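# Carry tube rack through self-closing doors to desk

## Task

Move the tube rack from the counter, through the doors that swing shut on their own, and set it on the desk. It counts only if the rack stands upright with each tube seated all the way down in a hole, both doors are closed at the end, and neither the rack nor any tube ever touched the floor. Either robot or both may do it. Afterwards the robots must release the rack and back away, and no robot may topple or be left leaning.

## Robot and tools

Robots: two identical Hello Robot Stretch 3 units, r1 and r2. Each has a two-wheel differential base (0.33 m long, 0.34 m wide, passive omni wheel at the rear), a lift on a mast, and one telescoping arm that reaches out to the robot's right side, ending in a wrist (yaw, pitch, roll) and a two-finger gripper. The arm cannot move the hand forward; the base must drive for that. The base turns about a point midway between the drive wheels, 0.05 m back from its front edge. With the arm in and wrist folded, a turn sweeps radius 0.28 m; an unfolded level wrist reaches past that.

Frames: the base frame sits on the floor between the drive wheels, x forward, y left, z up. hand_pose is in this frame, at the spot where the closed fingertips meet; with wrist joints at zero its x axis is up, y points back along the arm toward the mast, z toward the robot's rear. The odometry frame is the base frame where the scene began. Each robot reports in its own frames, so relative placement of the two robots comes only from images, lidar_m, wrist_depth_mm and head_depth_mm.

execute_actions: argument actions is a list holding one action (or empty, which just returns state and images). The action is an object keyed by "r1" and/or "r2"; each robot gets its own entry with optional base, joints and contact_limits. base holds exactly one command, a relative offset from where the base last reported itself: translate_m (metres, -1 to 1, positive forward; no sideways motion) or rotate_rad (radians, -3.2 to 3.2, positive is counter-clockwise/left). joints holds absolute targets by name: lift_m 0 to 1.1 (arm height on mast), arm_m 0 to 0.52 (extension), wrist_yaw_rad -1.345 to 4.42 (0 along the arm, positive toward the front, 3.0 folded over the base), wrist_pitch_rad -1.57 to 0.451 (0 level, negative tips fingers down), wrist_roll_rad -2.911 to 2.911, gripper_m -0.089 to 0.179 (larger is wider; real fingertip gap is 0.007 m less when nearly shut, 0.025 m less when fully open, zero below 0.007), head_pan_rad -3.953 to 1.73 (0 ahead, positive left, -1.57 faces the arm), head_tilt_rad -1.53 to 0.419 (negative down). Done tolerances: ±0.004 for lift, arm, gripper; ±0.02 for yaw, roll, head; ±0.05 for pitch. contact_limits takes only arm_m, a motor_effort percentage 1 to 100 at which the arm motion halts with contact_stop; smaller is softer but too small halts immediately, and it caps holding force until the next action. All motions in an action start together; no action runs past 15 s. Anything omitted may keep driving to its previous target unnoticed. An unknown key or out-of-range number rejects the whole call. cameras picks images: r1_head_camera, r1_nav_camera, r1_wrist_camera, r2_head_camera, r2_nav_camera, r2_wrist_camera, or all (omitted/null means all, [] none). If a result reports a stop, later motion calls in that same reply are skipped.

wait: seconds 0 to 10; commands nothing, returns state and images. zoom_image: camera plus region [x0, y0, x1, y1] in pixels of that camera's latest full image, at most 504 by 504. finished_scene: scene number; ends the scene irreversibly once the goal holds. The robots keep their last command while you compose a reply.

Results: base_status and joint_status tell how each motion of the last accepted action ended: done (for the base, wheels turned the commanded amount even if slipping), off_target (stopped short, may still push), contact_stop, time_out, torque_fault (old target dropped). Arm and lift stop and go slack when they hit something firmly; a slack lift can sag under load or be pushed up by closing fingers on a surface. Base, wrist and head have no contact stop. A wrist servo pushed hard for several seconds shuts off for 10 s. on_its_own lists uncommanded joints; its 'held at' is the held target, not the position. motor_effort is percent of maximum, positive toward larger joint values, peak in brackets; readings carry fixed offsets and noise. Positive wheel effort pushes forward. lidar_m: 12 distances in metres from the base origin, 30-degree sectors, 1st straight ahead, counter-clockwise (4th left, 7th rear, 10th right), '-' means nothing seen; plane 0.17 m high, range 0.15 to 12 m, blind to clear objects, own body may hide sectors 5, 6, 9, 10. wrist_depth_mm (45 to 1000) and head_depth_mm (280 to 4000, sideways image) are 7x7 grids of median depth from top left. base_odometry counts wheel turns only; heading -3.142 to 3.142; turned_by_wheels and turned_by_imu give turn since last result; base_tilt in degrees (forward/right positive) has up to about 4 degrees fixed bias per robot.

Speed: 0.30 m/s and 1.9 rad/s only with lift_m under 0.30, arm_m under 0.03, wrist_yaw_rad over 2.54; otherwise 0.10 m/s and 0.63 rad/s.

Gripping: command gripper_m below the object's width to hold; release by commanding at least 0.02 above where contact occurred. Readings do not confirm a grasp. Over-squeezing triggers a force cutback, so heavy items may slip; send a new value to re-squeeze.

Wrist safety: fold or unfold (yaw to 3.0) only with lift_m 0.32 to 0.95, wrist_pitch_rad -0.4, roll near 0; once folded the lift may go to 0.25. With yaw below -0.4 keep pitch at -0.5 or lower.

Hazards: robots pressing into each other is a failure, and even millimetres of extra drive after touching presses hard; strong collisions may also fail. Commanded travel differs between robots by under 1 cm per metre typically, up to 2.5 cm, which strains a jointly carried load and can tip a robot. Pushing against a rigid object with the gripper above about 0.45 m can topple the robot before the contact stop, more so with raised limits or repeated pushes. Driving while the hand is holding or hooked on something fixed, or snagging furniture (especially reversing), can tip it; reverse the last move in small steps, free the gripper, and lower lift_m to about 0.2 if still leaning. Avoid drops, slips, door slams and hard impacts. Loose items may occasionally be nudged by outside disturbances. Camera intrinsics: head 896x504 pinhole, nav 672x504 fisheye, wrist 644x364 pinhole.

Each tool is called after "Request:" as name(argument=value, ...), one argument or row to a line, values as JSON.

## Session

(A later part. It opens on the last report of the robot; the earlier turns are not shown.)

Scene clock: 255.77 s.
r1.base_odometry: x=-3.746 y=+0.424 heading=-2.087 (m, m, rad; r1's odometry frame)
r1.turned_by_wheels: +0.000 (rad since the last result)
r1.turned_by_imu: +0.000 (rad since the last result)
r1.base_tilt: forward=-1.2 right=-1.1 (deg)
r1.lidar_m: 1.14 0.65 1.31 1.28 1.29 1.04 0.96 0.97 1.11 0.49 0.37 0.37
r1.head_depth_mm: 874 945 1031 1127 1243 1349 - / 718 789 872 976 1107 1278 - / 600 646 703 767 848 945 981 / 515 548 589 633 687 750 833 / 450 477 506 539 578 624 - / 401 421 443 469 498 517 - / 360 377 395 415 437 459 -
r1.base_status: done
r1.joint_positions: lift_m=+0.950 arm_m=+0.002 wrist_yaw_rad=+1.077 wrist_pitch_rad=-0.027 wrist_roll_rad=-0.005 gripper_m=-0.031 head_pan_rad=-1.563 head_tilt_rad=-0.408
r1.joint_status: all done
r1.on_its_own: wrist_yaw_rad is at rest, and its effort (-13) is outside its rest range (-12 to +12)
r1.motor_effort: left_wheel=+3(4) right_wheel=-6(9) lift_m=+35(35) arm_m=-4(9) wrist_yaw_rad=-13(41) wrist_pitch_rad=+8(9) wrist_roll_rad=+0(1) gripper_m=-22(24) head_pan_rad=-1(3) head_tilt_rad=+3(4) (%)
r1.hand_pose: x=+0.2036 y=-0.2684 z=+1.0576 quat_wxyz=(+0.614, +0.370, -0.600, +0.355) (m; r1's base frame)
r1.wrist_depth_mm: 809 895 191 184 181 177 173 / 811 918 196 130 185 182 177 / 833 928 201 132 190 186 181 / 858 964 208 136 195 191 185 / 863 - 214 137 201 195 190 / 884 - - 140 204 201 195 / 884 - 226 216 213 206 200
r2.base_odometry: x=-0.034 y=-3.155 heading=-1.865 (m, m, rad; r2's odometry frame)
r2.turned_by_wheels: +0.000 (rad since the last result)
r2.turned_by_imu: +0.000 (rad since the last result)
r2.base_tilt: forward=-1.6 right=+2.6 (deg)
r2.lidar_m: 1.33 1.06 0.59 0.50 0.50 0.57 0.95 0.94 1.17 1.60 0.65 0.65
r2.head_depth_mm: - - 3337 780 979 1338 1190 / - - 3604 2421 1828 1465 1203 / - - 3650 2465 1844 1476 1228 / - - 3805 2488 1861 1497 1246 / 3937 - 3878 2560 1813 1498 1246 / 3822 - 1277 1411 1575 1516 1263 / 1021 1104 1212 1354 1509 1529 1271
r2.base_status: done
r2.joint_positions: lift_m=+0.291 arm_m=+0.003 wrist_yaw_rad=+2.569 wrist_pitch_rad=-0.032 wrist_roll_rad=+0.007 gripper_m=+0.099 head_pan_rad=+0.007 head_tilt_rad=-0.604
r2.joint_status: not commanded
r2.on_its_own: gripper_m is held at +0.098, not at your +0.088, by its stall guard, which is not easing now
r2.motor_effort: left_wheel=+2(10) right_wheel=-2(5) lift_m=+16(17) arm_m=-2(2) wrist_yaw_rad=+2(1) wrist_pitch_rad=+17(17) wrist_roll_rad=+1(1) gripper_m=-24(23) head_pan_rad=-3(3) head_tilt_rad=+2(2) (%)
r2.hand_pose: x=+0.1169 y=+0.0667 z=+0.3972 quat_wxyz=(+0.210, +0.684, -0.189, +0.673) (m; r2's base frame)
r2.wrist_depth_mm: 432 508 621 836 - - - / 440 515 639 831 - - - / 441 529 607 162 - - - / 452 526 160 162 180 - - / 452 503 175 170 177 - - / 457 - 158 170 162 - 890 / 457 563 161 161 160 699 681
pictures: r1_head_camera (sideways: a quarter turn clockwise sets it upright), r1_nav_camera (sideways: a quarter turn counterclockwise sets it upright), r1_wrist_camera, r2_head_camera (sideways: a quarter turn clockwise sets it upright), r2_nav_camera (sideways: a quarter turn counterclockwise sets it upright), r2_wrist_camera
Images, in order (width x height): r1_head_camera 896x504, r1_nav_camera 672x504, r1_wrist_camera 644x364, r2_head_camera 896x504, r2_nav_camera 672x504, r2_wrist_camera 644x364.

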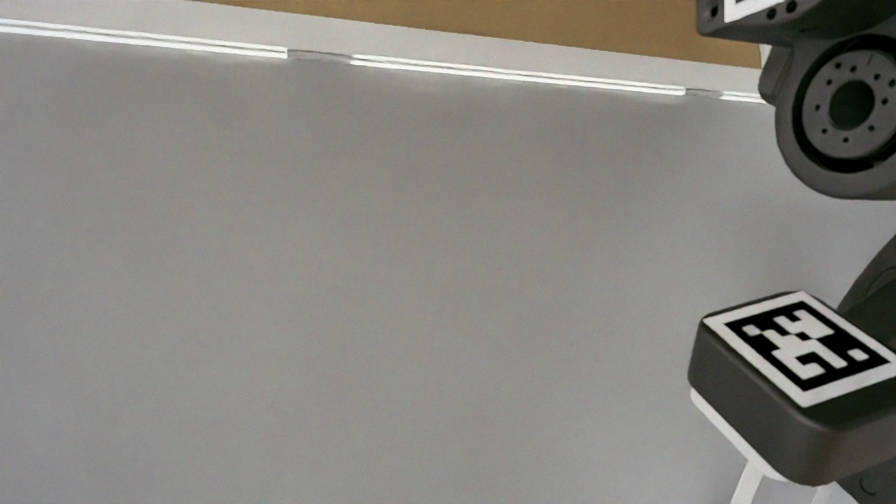

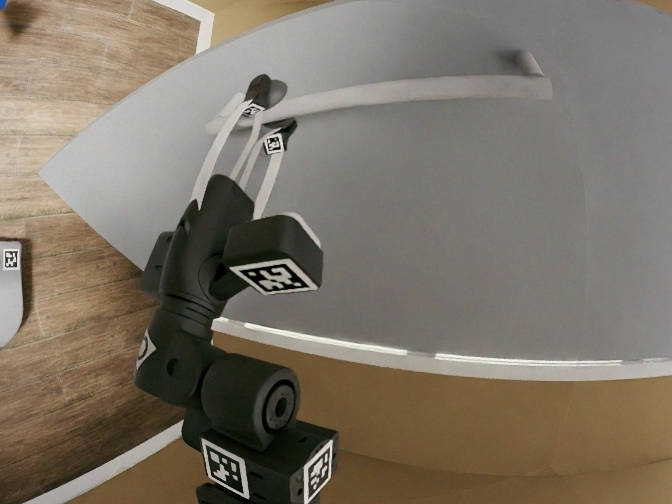

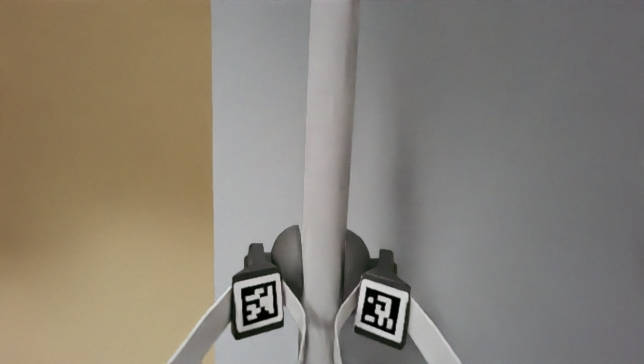

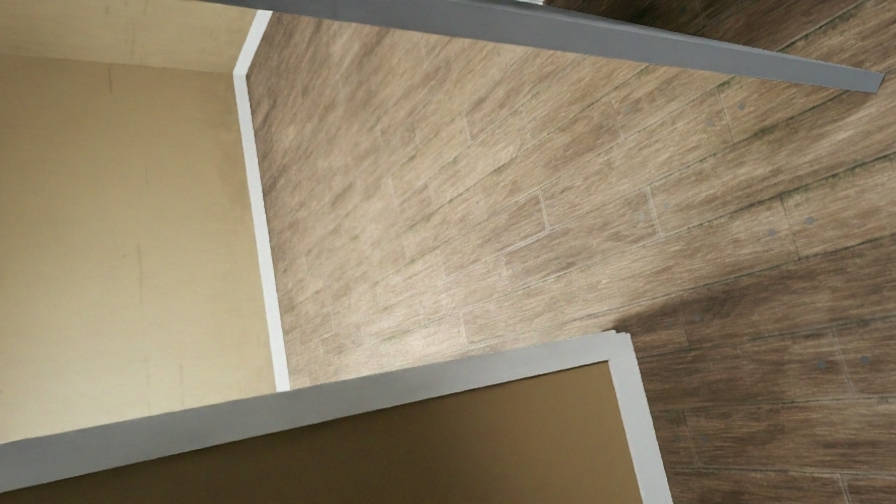

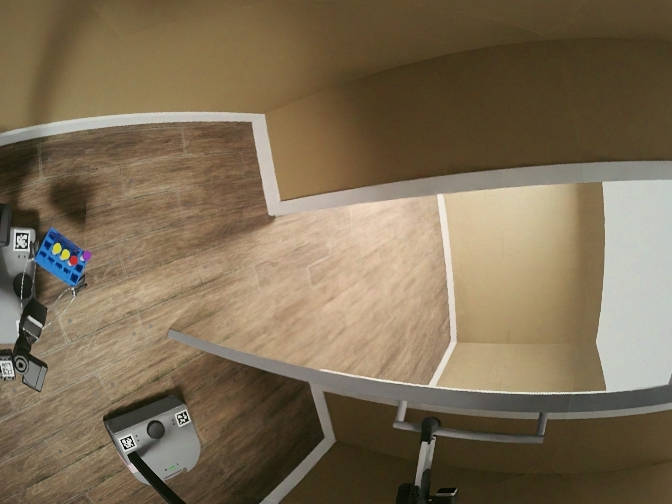

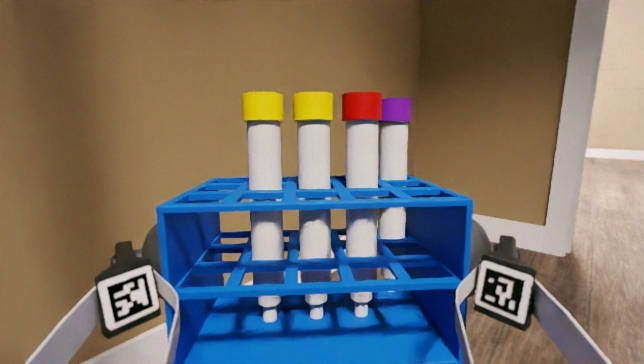

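Request:
execute_actions(
  actions=[
    {"r2":{"base":{"translate_m":0.3},"joints":{"head_tilt_rad":-1.2}}},
  ],
  cameras=["r2_head_camera","r2_nav_camera"],
)

Scene clock: 259.17 s.
r1.base_odometry: x=-3.746 y=+0.424 heading=-2.087 (m, m, rad; r1's odometry frame)
r1.turned_by_wheels: +0.000 (rad since the last result)
r1.turned_by_imu: -0.001 (rad since the last result)
r1.base_tilt: forward=-1.2 right=-1.1 (deg)
r1.lidar_m: 0.52 1.15 1.32 1.28 1.29 1.05 0.96 0.97 1.11 0.49 0.37 0.37
r1.head_depth_mm: 872 942 1032 1127 1236 1345 - / 718 787 876 978 1107 1279 - / 600 647 702 768 849 944 983 / 514 550 589 634 687 747 831 / 450 476 506 539 576 625 - / 400 421 443 468 498 517 - / 361 377 395 416 438 459 -
r1.base_status: not commanded
r1.joint_positions: lift_m=+0.950 arm_m=+0.002 wrist_yaw_rad=+1.077 wrist_pitch_rad=-0.027 wrist_roll_rad=-0.005 gripper_m=-0.031 head_pan_rad=-1.563 head_tilt_rad=-0.408
r1.joint_status: not commanded
r1.on_its_own: wrist_yaw_rad is at rest, and its effort (-13) is outside its rest range (-12 to +12)
r1.motor_effort: left_wheel=+3(3) right_wheel=-6(7) lift_m=+35(35) arm_m=-3(3) wrist_yaw_rad=-13(12) wrist_pitch_rad=+9(9) wrist_roll_rad=+0(0) gripper_m=-22(22) head_pan_rad=-2(2) head_tilt_rad=+3(5) (%)
r1.hand_pose: x=+0.2036 y=-0.2684 z=+1.0576 quat_wxyz=(+0.614, +0.370, -0.600, +0.355) (m; r1's base frame)
r1.wrist_depth_mm: 804 910 191 184 182 178 173 / 820 929 196 130 186 181 177 / 832 933 202 133 190 186 181 / 847 947 207 136 195 191 186 / 846 - 212 137 201 195 190 / 873 - - 140 205 201 195 / 878 - 225 216 213 206 201
r2.base_odometry: x=-0.121 y=-3.443 heading=-1.865 (m, m, rad; r2's odometry frame)
r2.turned_by_wheels: +0.000 (rad since the last result)
r2.turned_by_imu: +0.001 (rad since the last result)
r2.base_tilt: forward=-1.5 right=+2.7 (deg)
r2.lidar_m: 4.29 0.99 0.69 0.58 0.58 0.67 1.12 1.22 1.49 0.52 0.52 0.37
r2.head_depth_mm: 1933 1698 1478 794 1261 1171 1079 / 1959 1731 1530 1396 1250 1184 - / 1966 1736 1545 1407 1281 1194 - / 1979 1754 1569 1412 1291 846 - / 2003 1783 1586 1434 1298 1178 - / 2053 1759 1471 1435 1312 1200 1118 / 957 1106 1381 1447 1322 1206 1116
r2.base_status: done
r2.joint_positions: lift_m=+0.291 arm_m=+0.003 wrist_yaw_rad=+2.569 wrist_pitch_rad=-0.032 wrist_roll_rad=+0.007 gripper_m=+0.099 head_pan_rad=+0.007 head_tilt_rad=-1.186
r2.joint_status: all done
r2.on_its_own: gripper_m is held at +0.098, not at your +0.088, by its stall guard, which is not easing now
r2.motor_effort: left_wheel=+2(12) right_wheel=-2(3) lift_m=+16(17) arm_m=-2(2) wrist_yaw_rad=+0(0) wrist_pitch_rad=+17(17) wrist_roll_rad=+1(0) gripper_m=-24(24) head_pan_rad=-3(3) head_tilt_rad=-4(25) (%)
r2.hand_pose: x=+0.1169 y=+0.0667 z=+0.3972 quat_wxyz=(+0.210, +0.684, -0.189, +0.673) (m; r2's base frame)
r2.wrist_depth_mm: 496 586 736 973 - 845 - / 506 602 740 968 - 871 - / 520 602 699 161 981 902 - / 518 608 161 162 180 953 - / 539 591 175 170 175 932 - / 538 - 159 169 161 - 919 / 522 644 160 161 160 706 691
pictures: r2_head_camera (sideways: a quarter turn clockwise sets it upright), r2_nav_camera (sideways: a quarter turn counterclockwise sets it upright)
Images, in order (width x height): r2_head_camera 896x504, r2_nav_camera 672x504.

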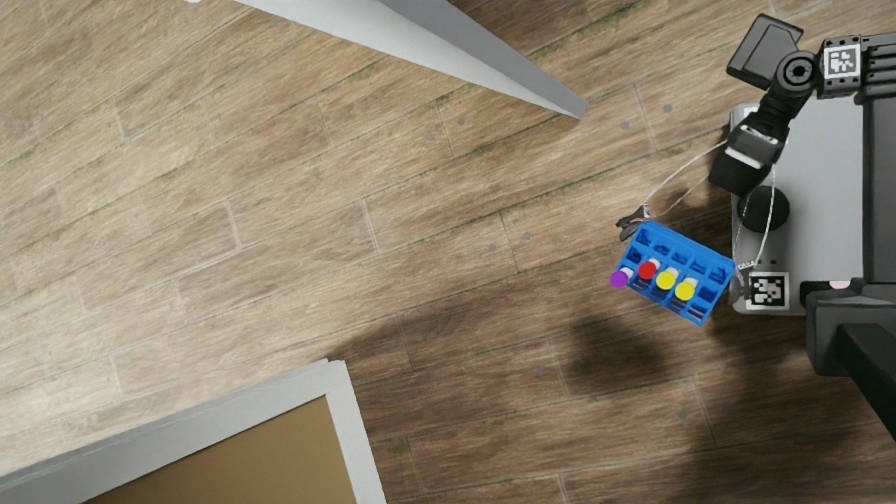

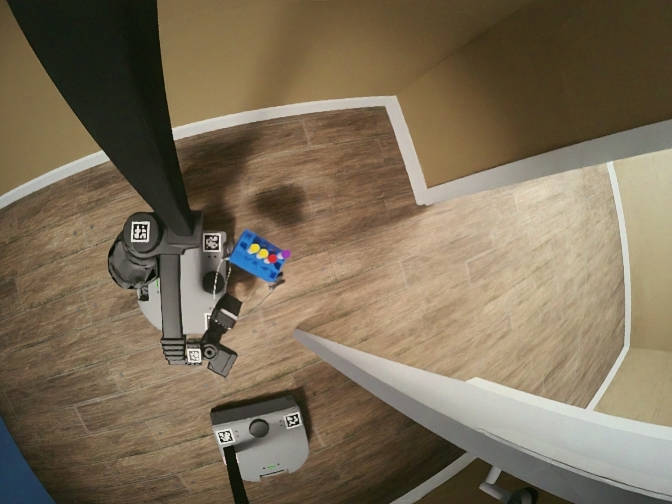

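Request:
execute_actions(
  actions=[
    {"r2":{"base":{"rotate_rad":0.2}}},
  ],
  cameras=[],
)

Request:
execute_actions(
  actions=[
    {"r2":{"base":{"translate_m":0.42}}},
  ],
  cameras=[],
)

Request:
execute_actions(
  actions=[
    {"r2":{"base":{"rotate_rad":-0.22}}},
  ],
  cameras=["r2_head_camera","r2_nav_camera"],
)

Scene clock: 261.07 s.
r1.base_odometry: x=-3.746 y=+0.424 heading=-2.087 (m, m, rad; r1's odometry frame)
r1.turned_by_wheels: +0.000 (rad since the last result)
r1.turned_by_imu: -0.001 (rad since the last result)
r1.base_tilt: forward=-1.2 right=-1.1 (deg)
r1.lidar_m: 0.52 1.15 1.31 1.28 1.29 1.05 0.96 0.97 1.11 0.49 0.37 0.37
r1.head_depth_mm: 875 946 1032 1125 1240 1347 - / 720 788 871 974 1106 1275 - / 601 646 703 769 849 944 980 / 514 549 588 634 687 749 832 / 450 476 506 537 577 624 - / 400 420 443 469 496 518 - / 360 377 395 415 437 459 -
r1.base_status: not commanded
r1.joint_positions: lift_m=+0.950 arm_m=+0.002 wrist_yaw_rad=+1.077 wrist_pitch_rad=-0.027 wrist_roll_rad=-0.005 gripper_m=-0.031 head_pan_rad=-1.563 head_tilt_rad=-0.408
r1.joint_status: not commanded
r1.on_its_own: wrist_yaw_rad is at rest, and its effort (-13) is outside its rest range (-12 to +12)
r1.motor_effort: left_wheel=+3(2) right_wheel=-7(7) lift_m=+35(35) arm_m=-4(4) wrist_yaw_rad=-13(13) wrist_pitch_rad=+9(9) wrist_roll_rad=+0(0) gripper_m=-21(23) head_pan_rad=-2(2) head_tilt_rad=+5(4) (%)
r1.hand_pose: x=+0.2036 y=-0.2684 z=+1.0576 quat_wxyz=(+0.614, +0.370, -0.600, +0.355) (m; r1's base frame)
r1.wrist_depth_mm: 812 911 191 184 181 177 173 / 809 910 196 130 186 181 177 / 828 944 201 132 191 186 182 / 849 972 207 136 196 191 186 / 870 - 214 137 200 196 190 / 880 - - 140 206 201 195 / 896 - 225 215 213 206 200
r2.base_odometry: x=-0.121 y=-3.443 heading=-1.665 (m, m, rad; r2's odometry frame)
r2.turned_by_wheels: +0.200 (rad since the last result)
r2.turned_by_imu: +0.202 (rad since the last result)
r2.base_tilt: forward=-1.5 right=+2.6 (deg)
r2.lidar_m: 0.99 0.92 0.62 0.58 0.59 0.76 1.22 1.34 1.61 0.52 0.38 0.37
r2.head_depth_mm: 1936 1717 1528 1388 1215 1173 1073 / 1949 1731 1535 1393 1261 1181 - / 1969 1733 1553 1401 1282 1194 - / 1995 1763 1561 1418 1290 844 - / 1041 1224 1515 1430 1294 1179 - / 959 1174 1492 1438 1297 1198 1117 / 948 1162 1494 1447 1311 1206 1114
r2.base_status: done
r2.joint_positions: lift_m=+0.291 arm_m=+0.003 wrist_yaw_rad=+2.569 wrist_pitch_rad=-0.032 wrist_roll_rad=+0.007 gripper_m=+0.099 head_pan_rad=+0.006 head_tilt_rad=-1.186
r2.joint_status: not commanded
r2.on_its_own: gripper_m is held at +0.098, not at your +0.088, by its stall guard, which is not easing now
r2.motor_effort: left_wheel=-2(8) right_wheel=+2(4) lift_m=+17(16) arm_m=-2(2) wrist_yaw_rad=+2(1) wrist_pitch_rad=+17(17) wrist_roll_rad=+0(1) gripper_m=-24(24) head_pan_rad=-3(2) head_tilt_rad=-3(3) (%)
r2.hand_pose: x=+0.1169 y=+0.0667 z=+0.3972 quat_wxyz=(+0.210, +0.684, -0.189, +0.673) (m; r2's base frame)
r2.wrist_depth_mm: 483 545 649 806 994 895 738 / 496 547 653 819 - 918 749 / 505 579 649 161 - 922 755 / 516 581 161 163 180 969 792 / 515 563 175 171 176 927 789 / 537 - 158 169 161 - 802 / 522 612 162 161 160 693 698
pictures: none
No camera images: the call's "cameras" was empty. Leave "cameras" out to get every camera's image.

Scene clock: 264.27 s.
r1.base_odometry: x=-3.746 y=+0.424 heading=-2.087 (m, m, rad; r1's odometry frame)
r1.turned_by_wheels: +0.000 (rad since the last result)
r1.turned_by_imu: -0.001 (rad since the last result)
r1.base_tilt: forward=-1.2 right=-1.0 (deg)
r1.lidar_m: 1.14 1.15 1.32 1.28 1.29 1.04 0.96 0.97 1.12 0.49 0.37 0.37
r1.head_depth_mm: 871 947 1031 1125 1239 1348 - / 719 788 874 978 1110 1267 - / 599 647 701 769 846 945 982 / 514 550 588 633 686 751 830 / 450 477 507 538 577 624 - / 401 421 443 468 497 517 - / 361 377 396 415 437 460 -
r1.base_status: not commanded
r1.joint_positions: lift_m=+0.950 arm_m=+0.002 wrist_yaw_rad=+1.077 wrist_pitch_rad=-0.027 wrist_roll_rad=-0.005 gripper_m=-0.031 head_pan_rad=-1.563 head_tilt_rad=-0.408
r1.joint_status: not commanded
r1.on_its_own: wrist_yaw_rad is at rest, and its effort (-13) is outside its rest range (-12 to +12)
r1.motor_effort: left_wheel=+3(2) right_wheel=-7(7) lift_m=+35(35) arm_m=-3(4) wrist_yaw_rad=-13(13) wrist_pitch_rad=+9(9) wrist_roll_rad=+0(0) gripper_m=-23(22) head_pan_rad=-2(2) head_tilt_rad=+4(5) (%)
r1.hand_pose: x=+0.2036 y=-0.2684 z=+1.0576 quat_wxyz=(+0.614, +0.370, -0.600, +0.355) (m; r1's base frame)
r1.wrist_depth_mm: 802 883 191 184 181 177 173 / 829 914 197 130 186 181 177 / 839 939 201 132 191 185 181 / 858 972 207 136 196 190 185 / 870 - 213 137 201 195 191 / 890 - - 139 205 200 195 / 896 - 226 216 212 207 200
r2.base_odometry: x=-0.160 y=-3.861 heading=-1.665 (m, m, rad; r2's odometry frame)
r2.turned_by_wheels: +0.000 (rad since the last result)
r2.turned_by_imu: +0.001 (rad since the last result)
r2.base_tilt: forward=-1.5 right=+2.6 (deg)
r2.lidar_m: 0.58 0.58 0.66 0.62 0.63 0.81 1.64 1.77 0.29 0.31 0.46 3.28
r2.head_depth_mm: 1928 1717 1520 1378 1262 1170 994 / 1944 1730 1544 1394 1268 1184 - / 1979 1736 1549 1398 1275 1195 - / 2006 1760 1567 1411 1289 855 - / 2020 1733 967 1227 1297 1177 - / 561 649 851 1204 1311 1200 1118 / 523 653 838 1180 1316 1210 1118
r2.base_status: done
r2.joint_positions: lift_m=+0.291 arm_m=+0.003 wrist_yaw_rad=+2.569 wrist_pitch_rad=-0.032 wrist_roll_rad=+0.007 gripper_m=+0.099 head_pan_rad=+0.006 head_tilt_rad=-1.186
r2.joint_status: not commanded
r2.on_its_own: gripper_m is held at +0.098, not at your +0.088, by its stall guard, which is not easing now
r2.motor_effort: left_wheel=-2(7) right_wheel=+1(6) lift_m=+17(17) arm_m=-2(1) wrist_yaw_rad=+2(2) wrist_pitch_rad=+17(17) wrist_roll_rad=+1(1) gripper_m=-23(23) head_pan_rad=-2(2) head_tilt_rad=-4(4) (%)
r2.hand_pose: x=+0.1169 y=+0.0667 z=+0.3972 quat_wxyz=(+0.210, +0.684, -0.189, +0.673) (m; r2's base frame)
r2.wrist_depth_mm: 516 594 687 795 646 505 467 / 516 592 699 795 617 504 - / 533 614 690 162 594 524 - / 542 630 160 163 180 531 - / 563 613 177 170 176 501 - / 561 - 157 168 162 - 918 / 555 650 161 161 161 558 688
pictures: none
No camera images: the call's "cameras" was empty. Leave "cameras" out to get every camera's image.

Scene clock: 265.30 s.
r1.base_odometry: x=-3.746 y=+0.424 heading=-2.087 (m, m, rad; r1's odometry frame)
r1.turned_by_wheels: +0.000 (rad since the last result)
r1.turned_by_imu: +0.000 (rad since the last result)
r1.base_tilt: forward=-1.2 right=-1.1 (deg)
r1.lidar_m: 1.14 1.15 1.31 1.28 1.29 1.05 0.96 0.97 1.12 0.49 0.37 0.37
r1.head_depth_mm: 871 947 1028 1127 1234 1356 - / 718 789 872 976 1107 1282 - / 601 648 701 770 848 945 981 / 516 548 588 633 686 748 830 / 450 476 506 539 577 626 - / 400 422 444 469 497 516 - / 361 377 395 415 437 459 -
r1.base_status: not commanded
r1.joint_positions: lift_m=+0.950 arm_m=+0.002 wrist_yaw_rad=+1.077 wrist_pitch_rad=-0.027 wrist_roll_rad=-0.005 gripper_m=-0.031 head_pan_rad=-1.563 head_tilt_rad=-0.408
r1.joint_status: not commanded
r1.on_its_own: wrist_yaw_rad is at rest, and its effort (-13) is outside its rest range (-12 to +12)
r1.motor_effort: left_wheel=+3(3) right_wheel=-6(6) lift_m=+35(35) arm_m=-3(4) wrist_yaw_rad=-13(12) wrist_pitch_rad=+9(9) wrist_roll_rad=+0(0) gripper_m=-23(22) head_pan_rad=-3(3) head_tilt_rad=+4(4) (%)
r1.hand_pose: x=+0.2036 y=-0.2684 z=+1.0576 quat_wxyz=(+0.614, +0.370, -0.600, +0.355) (m; r1's base frame)
r1.wrist_depth_mm: 791 913 191 185 182 177 173 / 810 918 195 130 186 181 177 / 835 944 201 132 190 186 181 / 855 963 207 137 196 190 185 / 859 - 214 137 200 195 191 / 888 - - 139 205 200 196 / 905 - 225 216 213 207 201
r2.base_odometry: x=-0.160 y=-3.861 heading=-1.885 (m, m, rad; r2's odometry frame)
r2.turned_by_wheels: -0.220 (rad since the last result)
r2.turned_by_imu: -0.222 (rad since the last result)
r2.base_tilt: forward=-1.5 right=+2.6 (deg)
r2.lidar_m: 3.83 0.58 0.65 0.63 0.63 0.70 1.15 1.65 0.29 0.29 0.37 0.78
r2.head_depth_mm: 1931 1689 1526 1370 1267 1162 1044 / 1957 1710 1545 1397 1270 1182 - / 1988 1732 1553 1403 1276 1188 - / 1999 1736 1569 1410 1295 851 - / 1996 1772 1580 1421 1296 1177 - / 2034 1797 1583 1133 1315 1202 1117 / 2072 1738 772 1033 1301 1206 1123
r2.base_status: done
r2.joint_positions: lift_m=+0.291 arm_m=+0.003 wrist_yaw_rad=+2.569 wrist_pitch_rad=-0.032 wrist_roll_rad=+0.007 gripper_m=+0.099 head_pan_rad=+0.006 head_tilt_rad=-1.186
r2.joint_status: not commanded
r2.on_its_own: gripper_m is held at +0.098, not at your +0.088, by its stall guard, which is not easing now
r2.motor_effort: left_wheel=+3(8) right_wheel=-2(5) lift_m=+16(16) arm_m=-3(3) wrist_yaw_rad=+1(0) wrist_pitch_rad=+17(17) wrist_roll_rad=+1(0) gripper_m=-23(24) head_pan_rad=-2(2) head_tilt_rad=-4(4) (%)
r2.hand_pose: x=+0.1169 y=+0.0667 z=+0.3972 quat_wxyz=(+0.210, +0.684, -0.189, +0.673) (m; r2's base frame)
r2.wrist_depth_mm: 522 632 778 700 570 - - / 531 636 804 690 579 - - / 547 661 765 161 540 - - / 552 663 161 162 180 - - / 571 632 174 169 176 - - / 568 - 159 170 161 - 912 / 567 655 161 161 160 667 685
pictures: r2_head_camera (sideways: a quarter turn clockwise sets it upright), r2_nav_camera (sideways: a quarter turn counterclockwise sets it upright)
Images, in order (width x height): r2_head_camera 896x504, r2_nav_camera 672x504.

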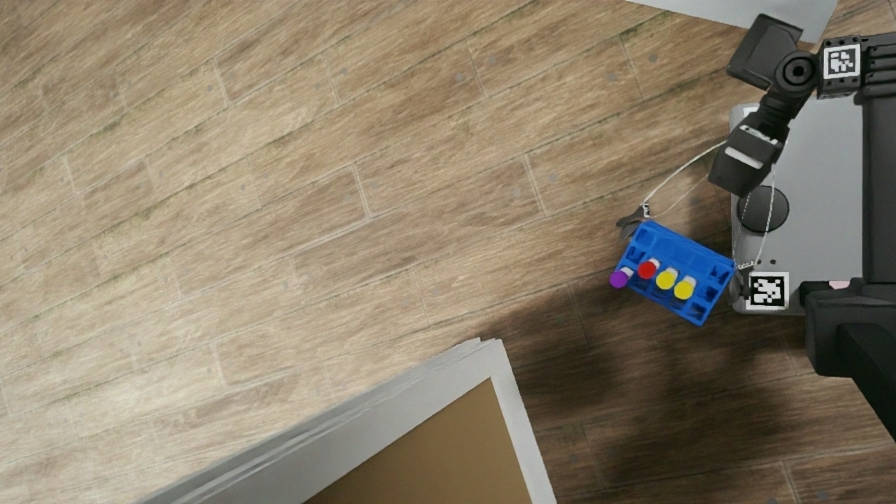

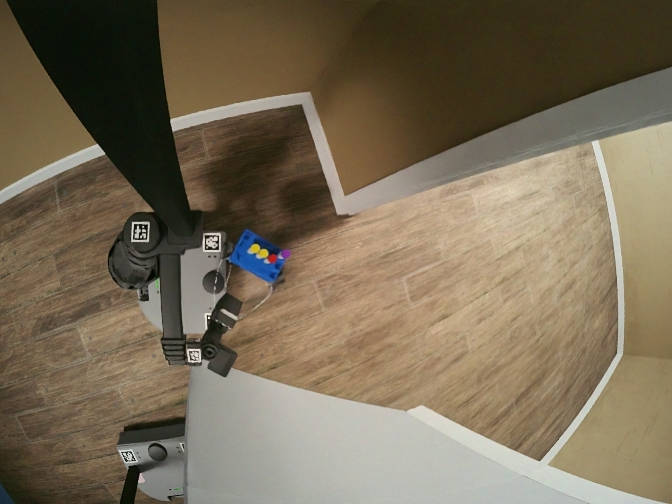

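Request:
execute_actions(
  actions=[
    {"r2":{"base":{"translate_m":1.0},"joints":{"head_tilt_rad":-0.4,"head_pan_rad":0.8}}},
  ],
  cameras=["r2_head_camera","r2_nav_camera"],
)

Scene clock: 270.63 s.
r1.base_odometry: x=-3.746 y=+0.424 heading=-2.087 (m, m, rad; r1's odometry frame)
r1.turned_by_wheels: +0.000 (rad since the last result)
r1.turned_by_imu: -0.001 (rad since the last result)
r1.base_tilt: forward=-1.3 right=-1.1 (deg)
r1.lidar_m: 1.14 1.15 1.32 1.28 1.29 1.05 0.96 0.97 1.11 0.49 0.37 0.37
r1.head_depth_mm: 875 944 1027 1124 1237 1355 - / 718 789 873 974 1106 1269 - / 601 646 702 769 849 946 978 / 515 549 589 634 688 751 834 / 450 477 506 540 578 626 - / 400 421 444 469 497 517 - / 360 377 395 414 437 461 -
r1.base_status: not commanded
r1.joint_positions: lift_m=+0.950 arm_m=+0.002 wrist_yaw_rad=+1.077 wrist_pitch_rad=-0.027 wrist_roll_rad=-0.005 gripper_m=-0.031 head_pan_rad=-1.563 head_tilt_rad=-0.408
r1.joint_status: not commanded
r1.on_its_own: wrist_yaw_rad is at rest, and its effort (-13) is outside its rest range (-12 to +12)
r1.motor_effort: left_wheel=+3(3) right_wheel=-7(6) lift_m=+35(35) arm_m=-3(3) wrist_yaw_rad=-13(13) wrist_pitch_rad=+9(9) wrist_roll_rad=+0(0) gripper_m=-22(22) head_pan_rad=-3(2) head_tilt_rad=+4(4) (%)
r1.hand_pose: x=+0.2036 y=-0.2684 z=+1.0576 quat_wxyz=(+0.614, +0.370, -0.600, +0.355) (m; r1's base frame)
r1.wrist_depth_mm: 796 903 191 184 181 177 173 / 819 936 196 130 186 181 177 / 828 935 201 132 191 187 181 / 855 953 208 136 196 191 186 / 865 - 213 137 201 195 191 / 865 - - 139 204 201 196 / 898 - 226 216 213 206 201
r2.base_odometry: x=-0.469 y=-4.812 heading=-1.885 (m, m, rad; r2's odometry frame)
r2.turned_by_wheels: +0.000 (rad since the last result)
r2.turned_by_imu: +0.002 (rad since the last result)
r2.base_tilt: forward=-1.5 right=+2.7 (deg)
r2.lidar_m: 2.90 2.89 2.66 2.16 0.56 0.47 1.11 0.74 0.68 0.68 2.20 2.48
r2.head_depth_mm: 2478 2595 2748 2971 2351 1758 1387 / 2583 2777 2940 3094 2384 1751 1402 / 2689 2949 3124 3285 2381 1776 1414 / 2872 3090 3320 3493 2472 1798 1427 / 3065 3245 3568 3733 2475 1794 1426 / 3220 3449 3690 3698 2528 1832 1443 / 2992 3111 3167 3201 2574 1852 1453
r2.base_status: done
r2.joint_positions: lift_m=+0.291 arm_m=+0.003 wrist_yaw_rad=+2.569 wrist_pitch_rad=-0.032 wrist_roll_rad=+0.007 gripper_m=+0.099 head_pan_rad=+0.793 head_tilt_rad=-0.408
r2.joint_status: all done
r2.on_its_own: gripper_m is held at +0.098, not at your +0.088, by its stall guard, which is not easing now
r2.motor_effort: left_wheel=+1(12) right_wheel=-2(4) lift_m=+16(17) arm_m=-3(2) wrist_yaw_rad=+0(2) wrist_pitch_rad=+17(17) wrist_roll_rad=+1(1) gripper_m=-23(23) head_pan_rad=+2(32) head_tilt_rad=+4(27) (%)
r2.hand_pose: x=+0.1169 y=+0.0667 z=+0.3972 quat_wxyz=(+0.210, +0.684, -0.189, +0.673) (m; r2's base frame)
r2.wrist_depth_mm: - - - - - - - / - - - - - - - / - - - 162 - - - / - - 161 162 180 - - / - - 176 168 177 - - / 934 - 157 169 161 - 924 / 701 662 161 160 159 687 691
pictures: r2_head_camera (sideways: a quarter turn clockwise sets it upright), r2_nav_camera (sideways: a quarter turn counterclockwise sets it upright)
Images, in order (width x height): r2_head_camera 896x504, r2_nav_camera 672x504.

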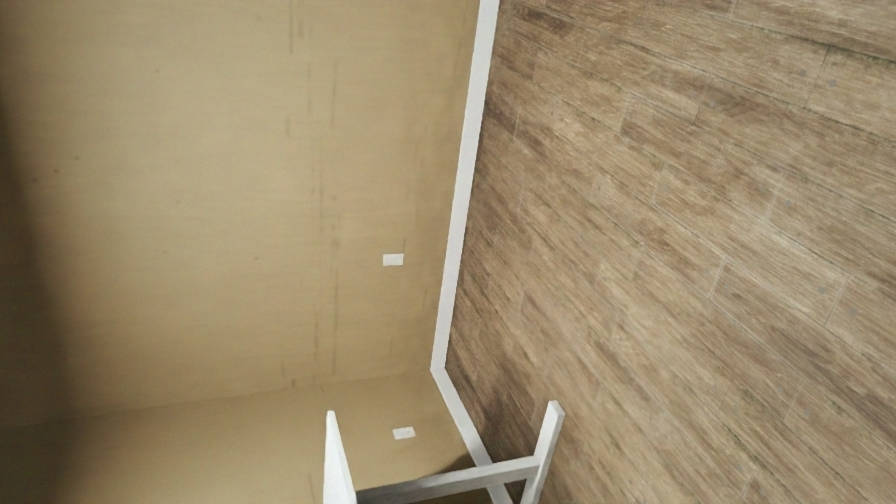

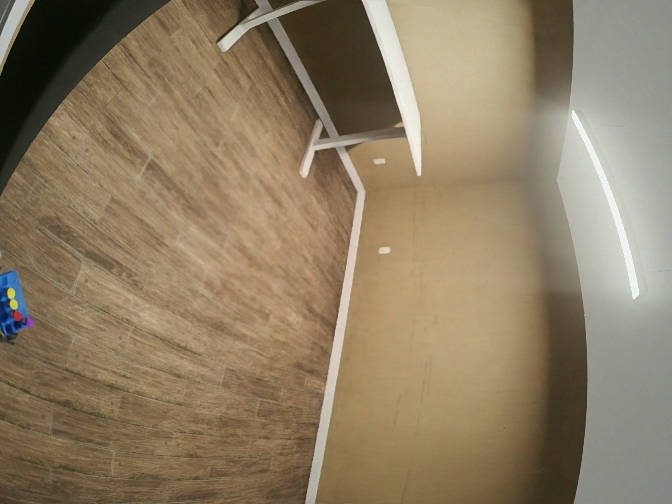

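Request:
execute_actions(
  actions=[
    {"r2":{"base":{"rotate_rad":1.25},"joints":{"head_tilt_rad":-0.4,"head_pan_rad":0.2}},"r1":{"base":{"translate_m":0.082},"joints":{"arm_m":0.021,"wrist_yaw_rad":0.954}}},
  ],
  cameras=["r2_head_camera"],
)

Request:
execute_actions(
  actions=[
    {"r2":{"base":{"translate_m":0.5}},"r1":{"base":{"translate_m":0.080},"joints":{"arm_m":0.049,"wrist_yaw_rad":0.848}}},
  ],
  cameras=[],
)

Request:
execute_actions(
  actions=[
    {"r2":{"base":{"translate_m":0.5}},"r1":{"base":{"translate_m":0.076},"joints":{"arm_m":0.083,"wrist_yaw_rad":0.742}}},
  ],
  cameras=["r2_head_camera","r1_nav_camera"],
)

Scene clock: 279.80 s.
r1.base_odometry: x=-3.787 y=+0.352 heading=-2.087 (m, m, rad; r1's odometry frame)
r1.turned_by_wheels: +0.000 (rad since the last result)
r1.turned_by_imu: +0.000 (rad since the last result)
r1.base_tilt: forward=-1.3 right=-1.2 (deg)
r1.lidar_m: 1.06 1.07 1.30 1.29 1.31 1.14 1.04 1.05 1.00 0.49 0.39 1.15
r1.head_depth_mm: 757 841 944 1074 1206 - - / 637 695 765 851 956 1077 - / 552 595 645 704 778 840 - / 486 520 556 601 651 719 790 / 435 461 490 523 561 - - / 393 414 437 464 494 - - / 358 376 395 417 440 466 485
r1.base_status: done
r1.joint_positions: lift_m=+0.950 arm_m=+0.021 wrist_yaw_rad=+0.966 wrist_pitch_rad=-0.027 wrist_roll_rad=-0.005 gripper_m=-0.031 head_pan_rad=-1.563 head_tilt_rad=-0.408
r1.joint_status: all done
r1.motor_effort: left_wheel=+1(10) right_wheel=-4(12) lift_m=+35(35) arm_m=+4(13) wrist_yaw_rad=-9(67) wrist_pitch_rad=+9(9) wrist_roll_rad=+0(1) gripper_m=-21(28) head_pan_rad=-2(3) head_tilt_rad=+4(4) (%)
r1.hand_pose: x=+0.1888 y=-0.3110 z=+1.0574 quat_wxyz=(+0.632, +0.336, -0.620, +0.321) (m; r1's base frame)
r1.wrist_depth_mm: 751 856 190 127 182 179 176 / 756 879 194 189 187 184 181 / 769 910 200 134 192 187 184 / 792 936 205 136 196 192 190 / 801 951 210 138 202 198 194 / 828 947 - 140 206 204 200 / 844 - 225 181 215 209 204
r2.base_odometry: x=-0.469 y=-4.812 heading=-0.635 (m, m, rad; r2's odometry frame)
r2.turned_by_wheels: +1.250 (rad since the last result)
r2.turned_by_imu: +1.264 (rad since the last result)
r2.base_tilt: forward=-1.6 right=+2.7 (deg)
r2.lidar_m: 2.66 1.72 0.47 0.49 0.83 0.67 0.67 0.68 2.23 2.82 2.90 2.93
r2.head_depth_mm: 2777 2940 3128 3342 2357 1736 1388 / 2655 2805 3009 3152 2406 1770 1407 / 2543 2677 2795 3034 2419 1789 1417 / 2434 2590 2681 2925 2444 1817 1426 / 2308 2461 2512 2790 2377 1811 1438 / 2231 2357 2464 2623 2486 1846 1447 / 2132 2258 2395 2551 2566 1853 1457
r2.base_status: done
r2.joint_positions: lift_m=+0.291 arm_m=+0.003 wrist_yaw_rad=+2.569 wrist_pitch_rad=-0.032 wrist_roll_rad=+0.007 gripper_m=+0.099 head_pan_rad=+0.207 head_tilt_rad=-0.408
r2.joint_status: all done
r2.on_its_own: gripper_m is held at +0.098, not at your +0.088, by its stall guard, which is not easing now
r2.motor_effort: left_wheel=-2(9) right_wheel=+1(8) lift_m=+16(17) arm_m=-2(3) wrist_yaw_rad=+2(1) wrist_pitch_rad=+17(17) wrist_roll_rad=+0(1) gripper_m=-23(23) head_pan_rad=-2(28) head_tilt_rad=+3(6) (%)
r2.hand_pose: x=+0.1169 y=+0.0667 z=+0.3972 quat_wxyz=(+0.210, +0.684, -0.189, +0.673) (m; r2's base frame)
r2.wrist_depth_mm: - - 488 869 - - - / - - 502 857 - - - / - - 506 160 - - - / - - 161 162 179 - - / - - 176 170 177 - - / 912 - 157 168 161 - 907 / 721 671 161 160 159 690 690
pictures: r2_head_camera (sideways: a quarter turn clockwise sets it upright)
Images, in order (width x height): r2_head_camera 896x504.

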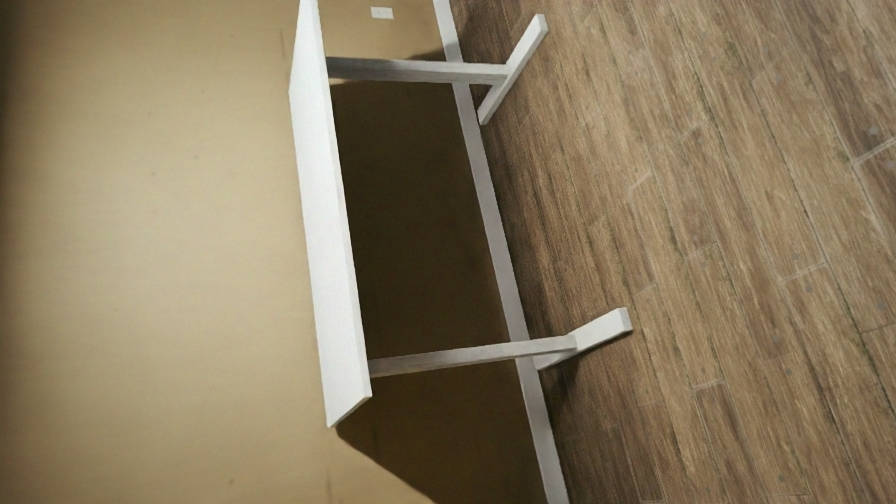

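Scene clock: 283.27 s.
r1.base_odometry: x=-3.826 y=+0.283 heading=-2.086 (m, m, rad; r1's odometry frame)
r1.turned_by_wheels: +0.000 (rad since the last result)
r1.turned_by_imu: +0.000 (rad since the last result)
r1.base_tilt: forward=-1.2 right=-1.1 (deg)
r1.lidar_m: 0.98 0.99 1.23 1.28 1.32 1.22 1.12 1.13 0.90 0.49 0.42 1.07
r1.head_depth_mm: 681 749 833 944 1049 - - / 596 647 709 787 876 - - / 529 570 618 674 739 778 - / 477 510 546 590 647 714 - / 434 460 491 525 554 - - / 397 420 445 472 502 - 585 / 367 386 407 430 447 476 521
r1.base_status: done
r1.joint_positions: lift_m=+0.950 arm_m=+0.049 wrist_yaw_rad=+0.859 wrist_pitch_rad=-0.027 wrist_roll_rad=-0.005 gripper_m=-0.031 head_pan_rad=-1.563 head_tilt_rad=-0.408
r1.joint_status: all done
r1.motor_effort: left_wheel=+2(12) right_wheel=-5(12) lift_m=+35(35) arm_m=+4(12) wrist_yaw_rad=-8(58) wrist_pitch_rad=+9(9) wrist_roll_rad=-1(0) gripper_m=-21(27) head_pan_rad=-2(2) head_tilt_rad=+3(4) (%)
r1.hand_pose: x=+0.1721 y=-0.3606 z=+1.0575 quat_wxyz=(+0.649, +0.303, -0.637, +0.286) (m; r1's base frame)
r1.wrist_depth_mm: 707 850 188 127 183 181 179 / 723 841 193 189 187 185 183 / 735 870 199 135 193 190 187 / 749 878 205 136 197 194 192 / 764 900 209 138 203 200 197 / 766 920 - 140 208 206 203 / 772 937 223 216 217 212 208
r2.base_odometry: x=-0.066 y=-5.108 heading=-0.635 (m, m, rad; r2's odometry frame)
r2.turned_by_wheels: +0.000 (rad since the last result)
r2.turned_by_imu: +0.001 (rad since the last result)
r2.base_tilt: forward=-1.5 right=+2.7 (deg)
r2.lidar_m: 2.15 1.71 0.89 0.59 0.54 1.13 1.13 1.52 2.64 2.80 2.60 2.63
r2.head_depth_mm: 2334 2475 2595 2895 2287 1743 1391 / 2222 2380 2425 2711 2348 1756 1399 / 2101 2264 2270 2574 2411 1791 1412 / 2029 2168 2200 2457 2467 1798 1426 / 1927 2066 2116 2340 2418 1807 1431 / 1856 1971 2059 2229 2295 1819 1432 / 1798 1886 1967 2121 2255 1854 1459
r2.base_status: done
r2.joint_positions: lift_m=+0.291 arm_m=+0.003 wrist_yaw_rad=+2.569 wrist_pitch_rad=-0.032 wrist_roll_rad=+0.007 gripper_m=+0.099 head_pan_rad=+0.207 head_tilt_rad=-0.408
r2.joint_status: not commanded
r2.on_its_own: gripper_m is held at +0.098, not at your +0.088, by its stall guard, which is not easing now
r2.motor_effort: left_wheel=-2(5) right_wheel=+1(8) lift_m=+16(16) arm_m=-3(3) wrist_yaw_rad=+1(2) wrist_pitch_rad=+17(17) wrist_roll_rad=+0(0) gripper_m=-24(24) head_pan_rad=-3(3) head_tilt_rad=+4(4) (%)
r2.hand_pose: x=+0.1169 y=+0.0667 z=+0.3972 quat_wxyz=(+0.210, +0.684, -0.189, +0.673) (m; r2's base frame)
r2.wrist_depth_mm: 539 707 981 - - - - / 546 702 - - - - - / 565 701 936 160 - - - / 566 728 161 163 180 - - / 566 661 177 169 177 - - / 559 - 158 169 161 - 924 / 548 672 161 161 160 697 684
pictures: none
No camera images: the call's "cameras" was empty. Leave "cameras" out to get every camera's image.

Scene clock: 286.73 s.
r1.base_odometry: x=-3.864 y=+0.216 heading=-2.086 (m, m, rad; r1's odometry frame)
r1.turned_by_wheels: +0.000 (rad since the last result)
r1.turned_by_imu: +0.000 (rad since the last result)
r1.base_tilt: forward=-1.2 right=-1.0 (deg)
r1.lidar_m: 0.91 0.92 1.14 1.26 1.33 1.30 1.20 1.21 0.85 0.51 0.46 0.98
r1.head_depth_mm: 644 707 781 870 - - 1279 / 579 629 684 755 811 - - / 525 564 612 666 717 - - / 481 514 553 596 662 - 813 / 444 471 503 540 - - 691 / 412 436 462 494 523 565 616 / 384 402 377 432 463 514 557
r1.base_status: done
r1.joint_positions: lift_m=+0.950 arm_m=+0.083 wrist_yaw_rad=+0.753 wrist_pitch_rad=-0.027 wrist_roll_rad=-0.005 gripper_m=-0.031 head_pan_rad=-1.563 head_tilt_rad=-0.408
r1.joint_status: all done
r1.motor_effort: left_wheel=+2(10) right_wheel=-4(13) lift_m=+35(35) arm_m=+4(11) wrist_yaw_rad=-8(58) wrist_pitch_rad=+9(9) wrist_roll_rad=+0(1) gripper_m=-21(26) head_pan_rad=-3(2) head_tilt_rad=+4(4) (%)
r1.hand_pose: x=+0.1533 y=-0.4142 z=+1.0576 quat_wxyz=(+0.663, +0.268, -0.652, +0.252) (m; r1's base frame)
r1.wrist_depth_mm: 692 801 187 127 184 182 181 / 697 843 191 188 188 187 186 / 705 850 197 135 193 191 191 / 728 865 202 136 199 197 195 / 732 884 209 138 203 202 200 / 738 913 - 139 209 208 206 / 756 916 222 216 218 214 212
r2.base_odometry: x=+0.336 y=-5.405 heading=-0.635 (m, m, rad; r2's odometry frame)
r2.turned_by_wheels: +0.000 (rad since the last result)
r2.turned_by_imu: +0.001 (rad since the last result)
r2.base_tilt: forward=-1.4 right=+2.6 (deg)
r2.lidar_m: 1.66 1.31 1.36 0.92 0.85 0.86 1.58 2.34 3.05 2.48 2.30 2.34
r2.head_depth_mm: 1879 2021 2111 1733 2145 1747 1396 / 1796 1904 1968 2212 2274 1754 1404 / 1725 1821 1879 2067 2227 1775 1409 / 1634 1729 1815 1344 2107 1783 1426 / 1571 1659 1757 1251 2013 1825 1437 / 1502 1609 1664 1176 1929 1831 1446 / 1445 1523 1620 1183 1831 1851 1456
r2.base_status: done
r2.joint_positions: lift_m=+0.291 arm_m=+0.003 wrist_yaw_rad=+2.569 wrist_pitch_rad=-0.032 wrist_roll_rad=+0.007 gripper_m=+0.099 head_pan_rad=+0.207 head_tilt_rad=-0.407
r2.joint_status: not commanded
r2.on_its_own: gripper_m is held at +0.098, not at your +0.088, by its stall guard, which is not easing now
r2.motor_effort: left_wheel=-2(9) right_wheel=+1(6) lift_m=+16(17) arm_m=-2(2) wrist_yaw_rad=+0(2) wrist_pitch_rad=+17(17) wrist_roll_rad=+1(0) gripper_m=-23(23) head_pan_rad=-3(3) head_tilt_rad=+3(3) (%)
r2.hand_pose: x=+0.1169 y=+0.0667 z=+0.3972 quat_wxyz=(+0.210, +0.684, -0.189, +0.673) (m; r2's base frame)
r2.wrist_depth_mm: 816 - - - - - - / 823 - - - - - - / 832 - - 161 - - - / 836 - 161 163 180 - - / 844 994 176 170 176 - - / 851 - 158 169 160 - 902 / 695 662 161 160 160 709 701
pictures: r1_nav_camera (sideways: a quarter turn counterclockwise sets it upright), r2_head_camera (sideways: a quarter turn clockwise sets it upright)
Images, in order (width x height): r1_nav_camera 672x504, r2_head_camera 896x504.

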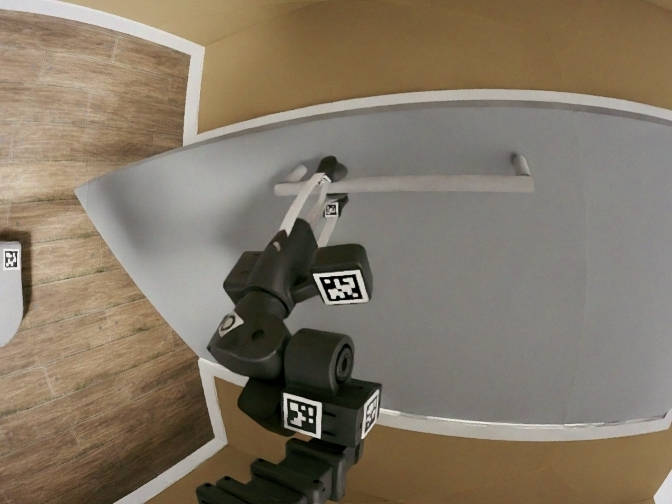

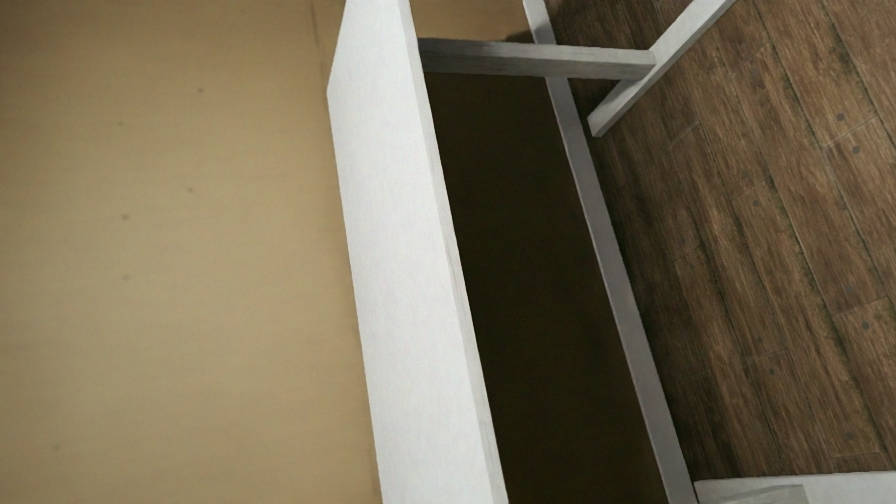

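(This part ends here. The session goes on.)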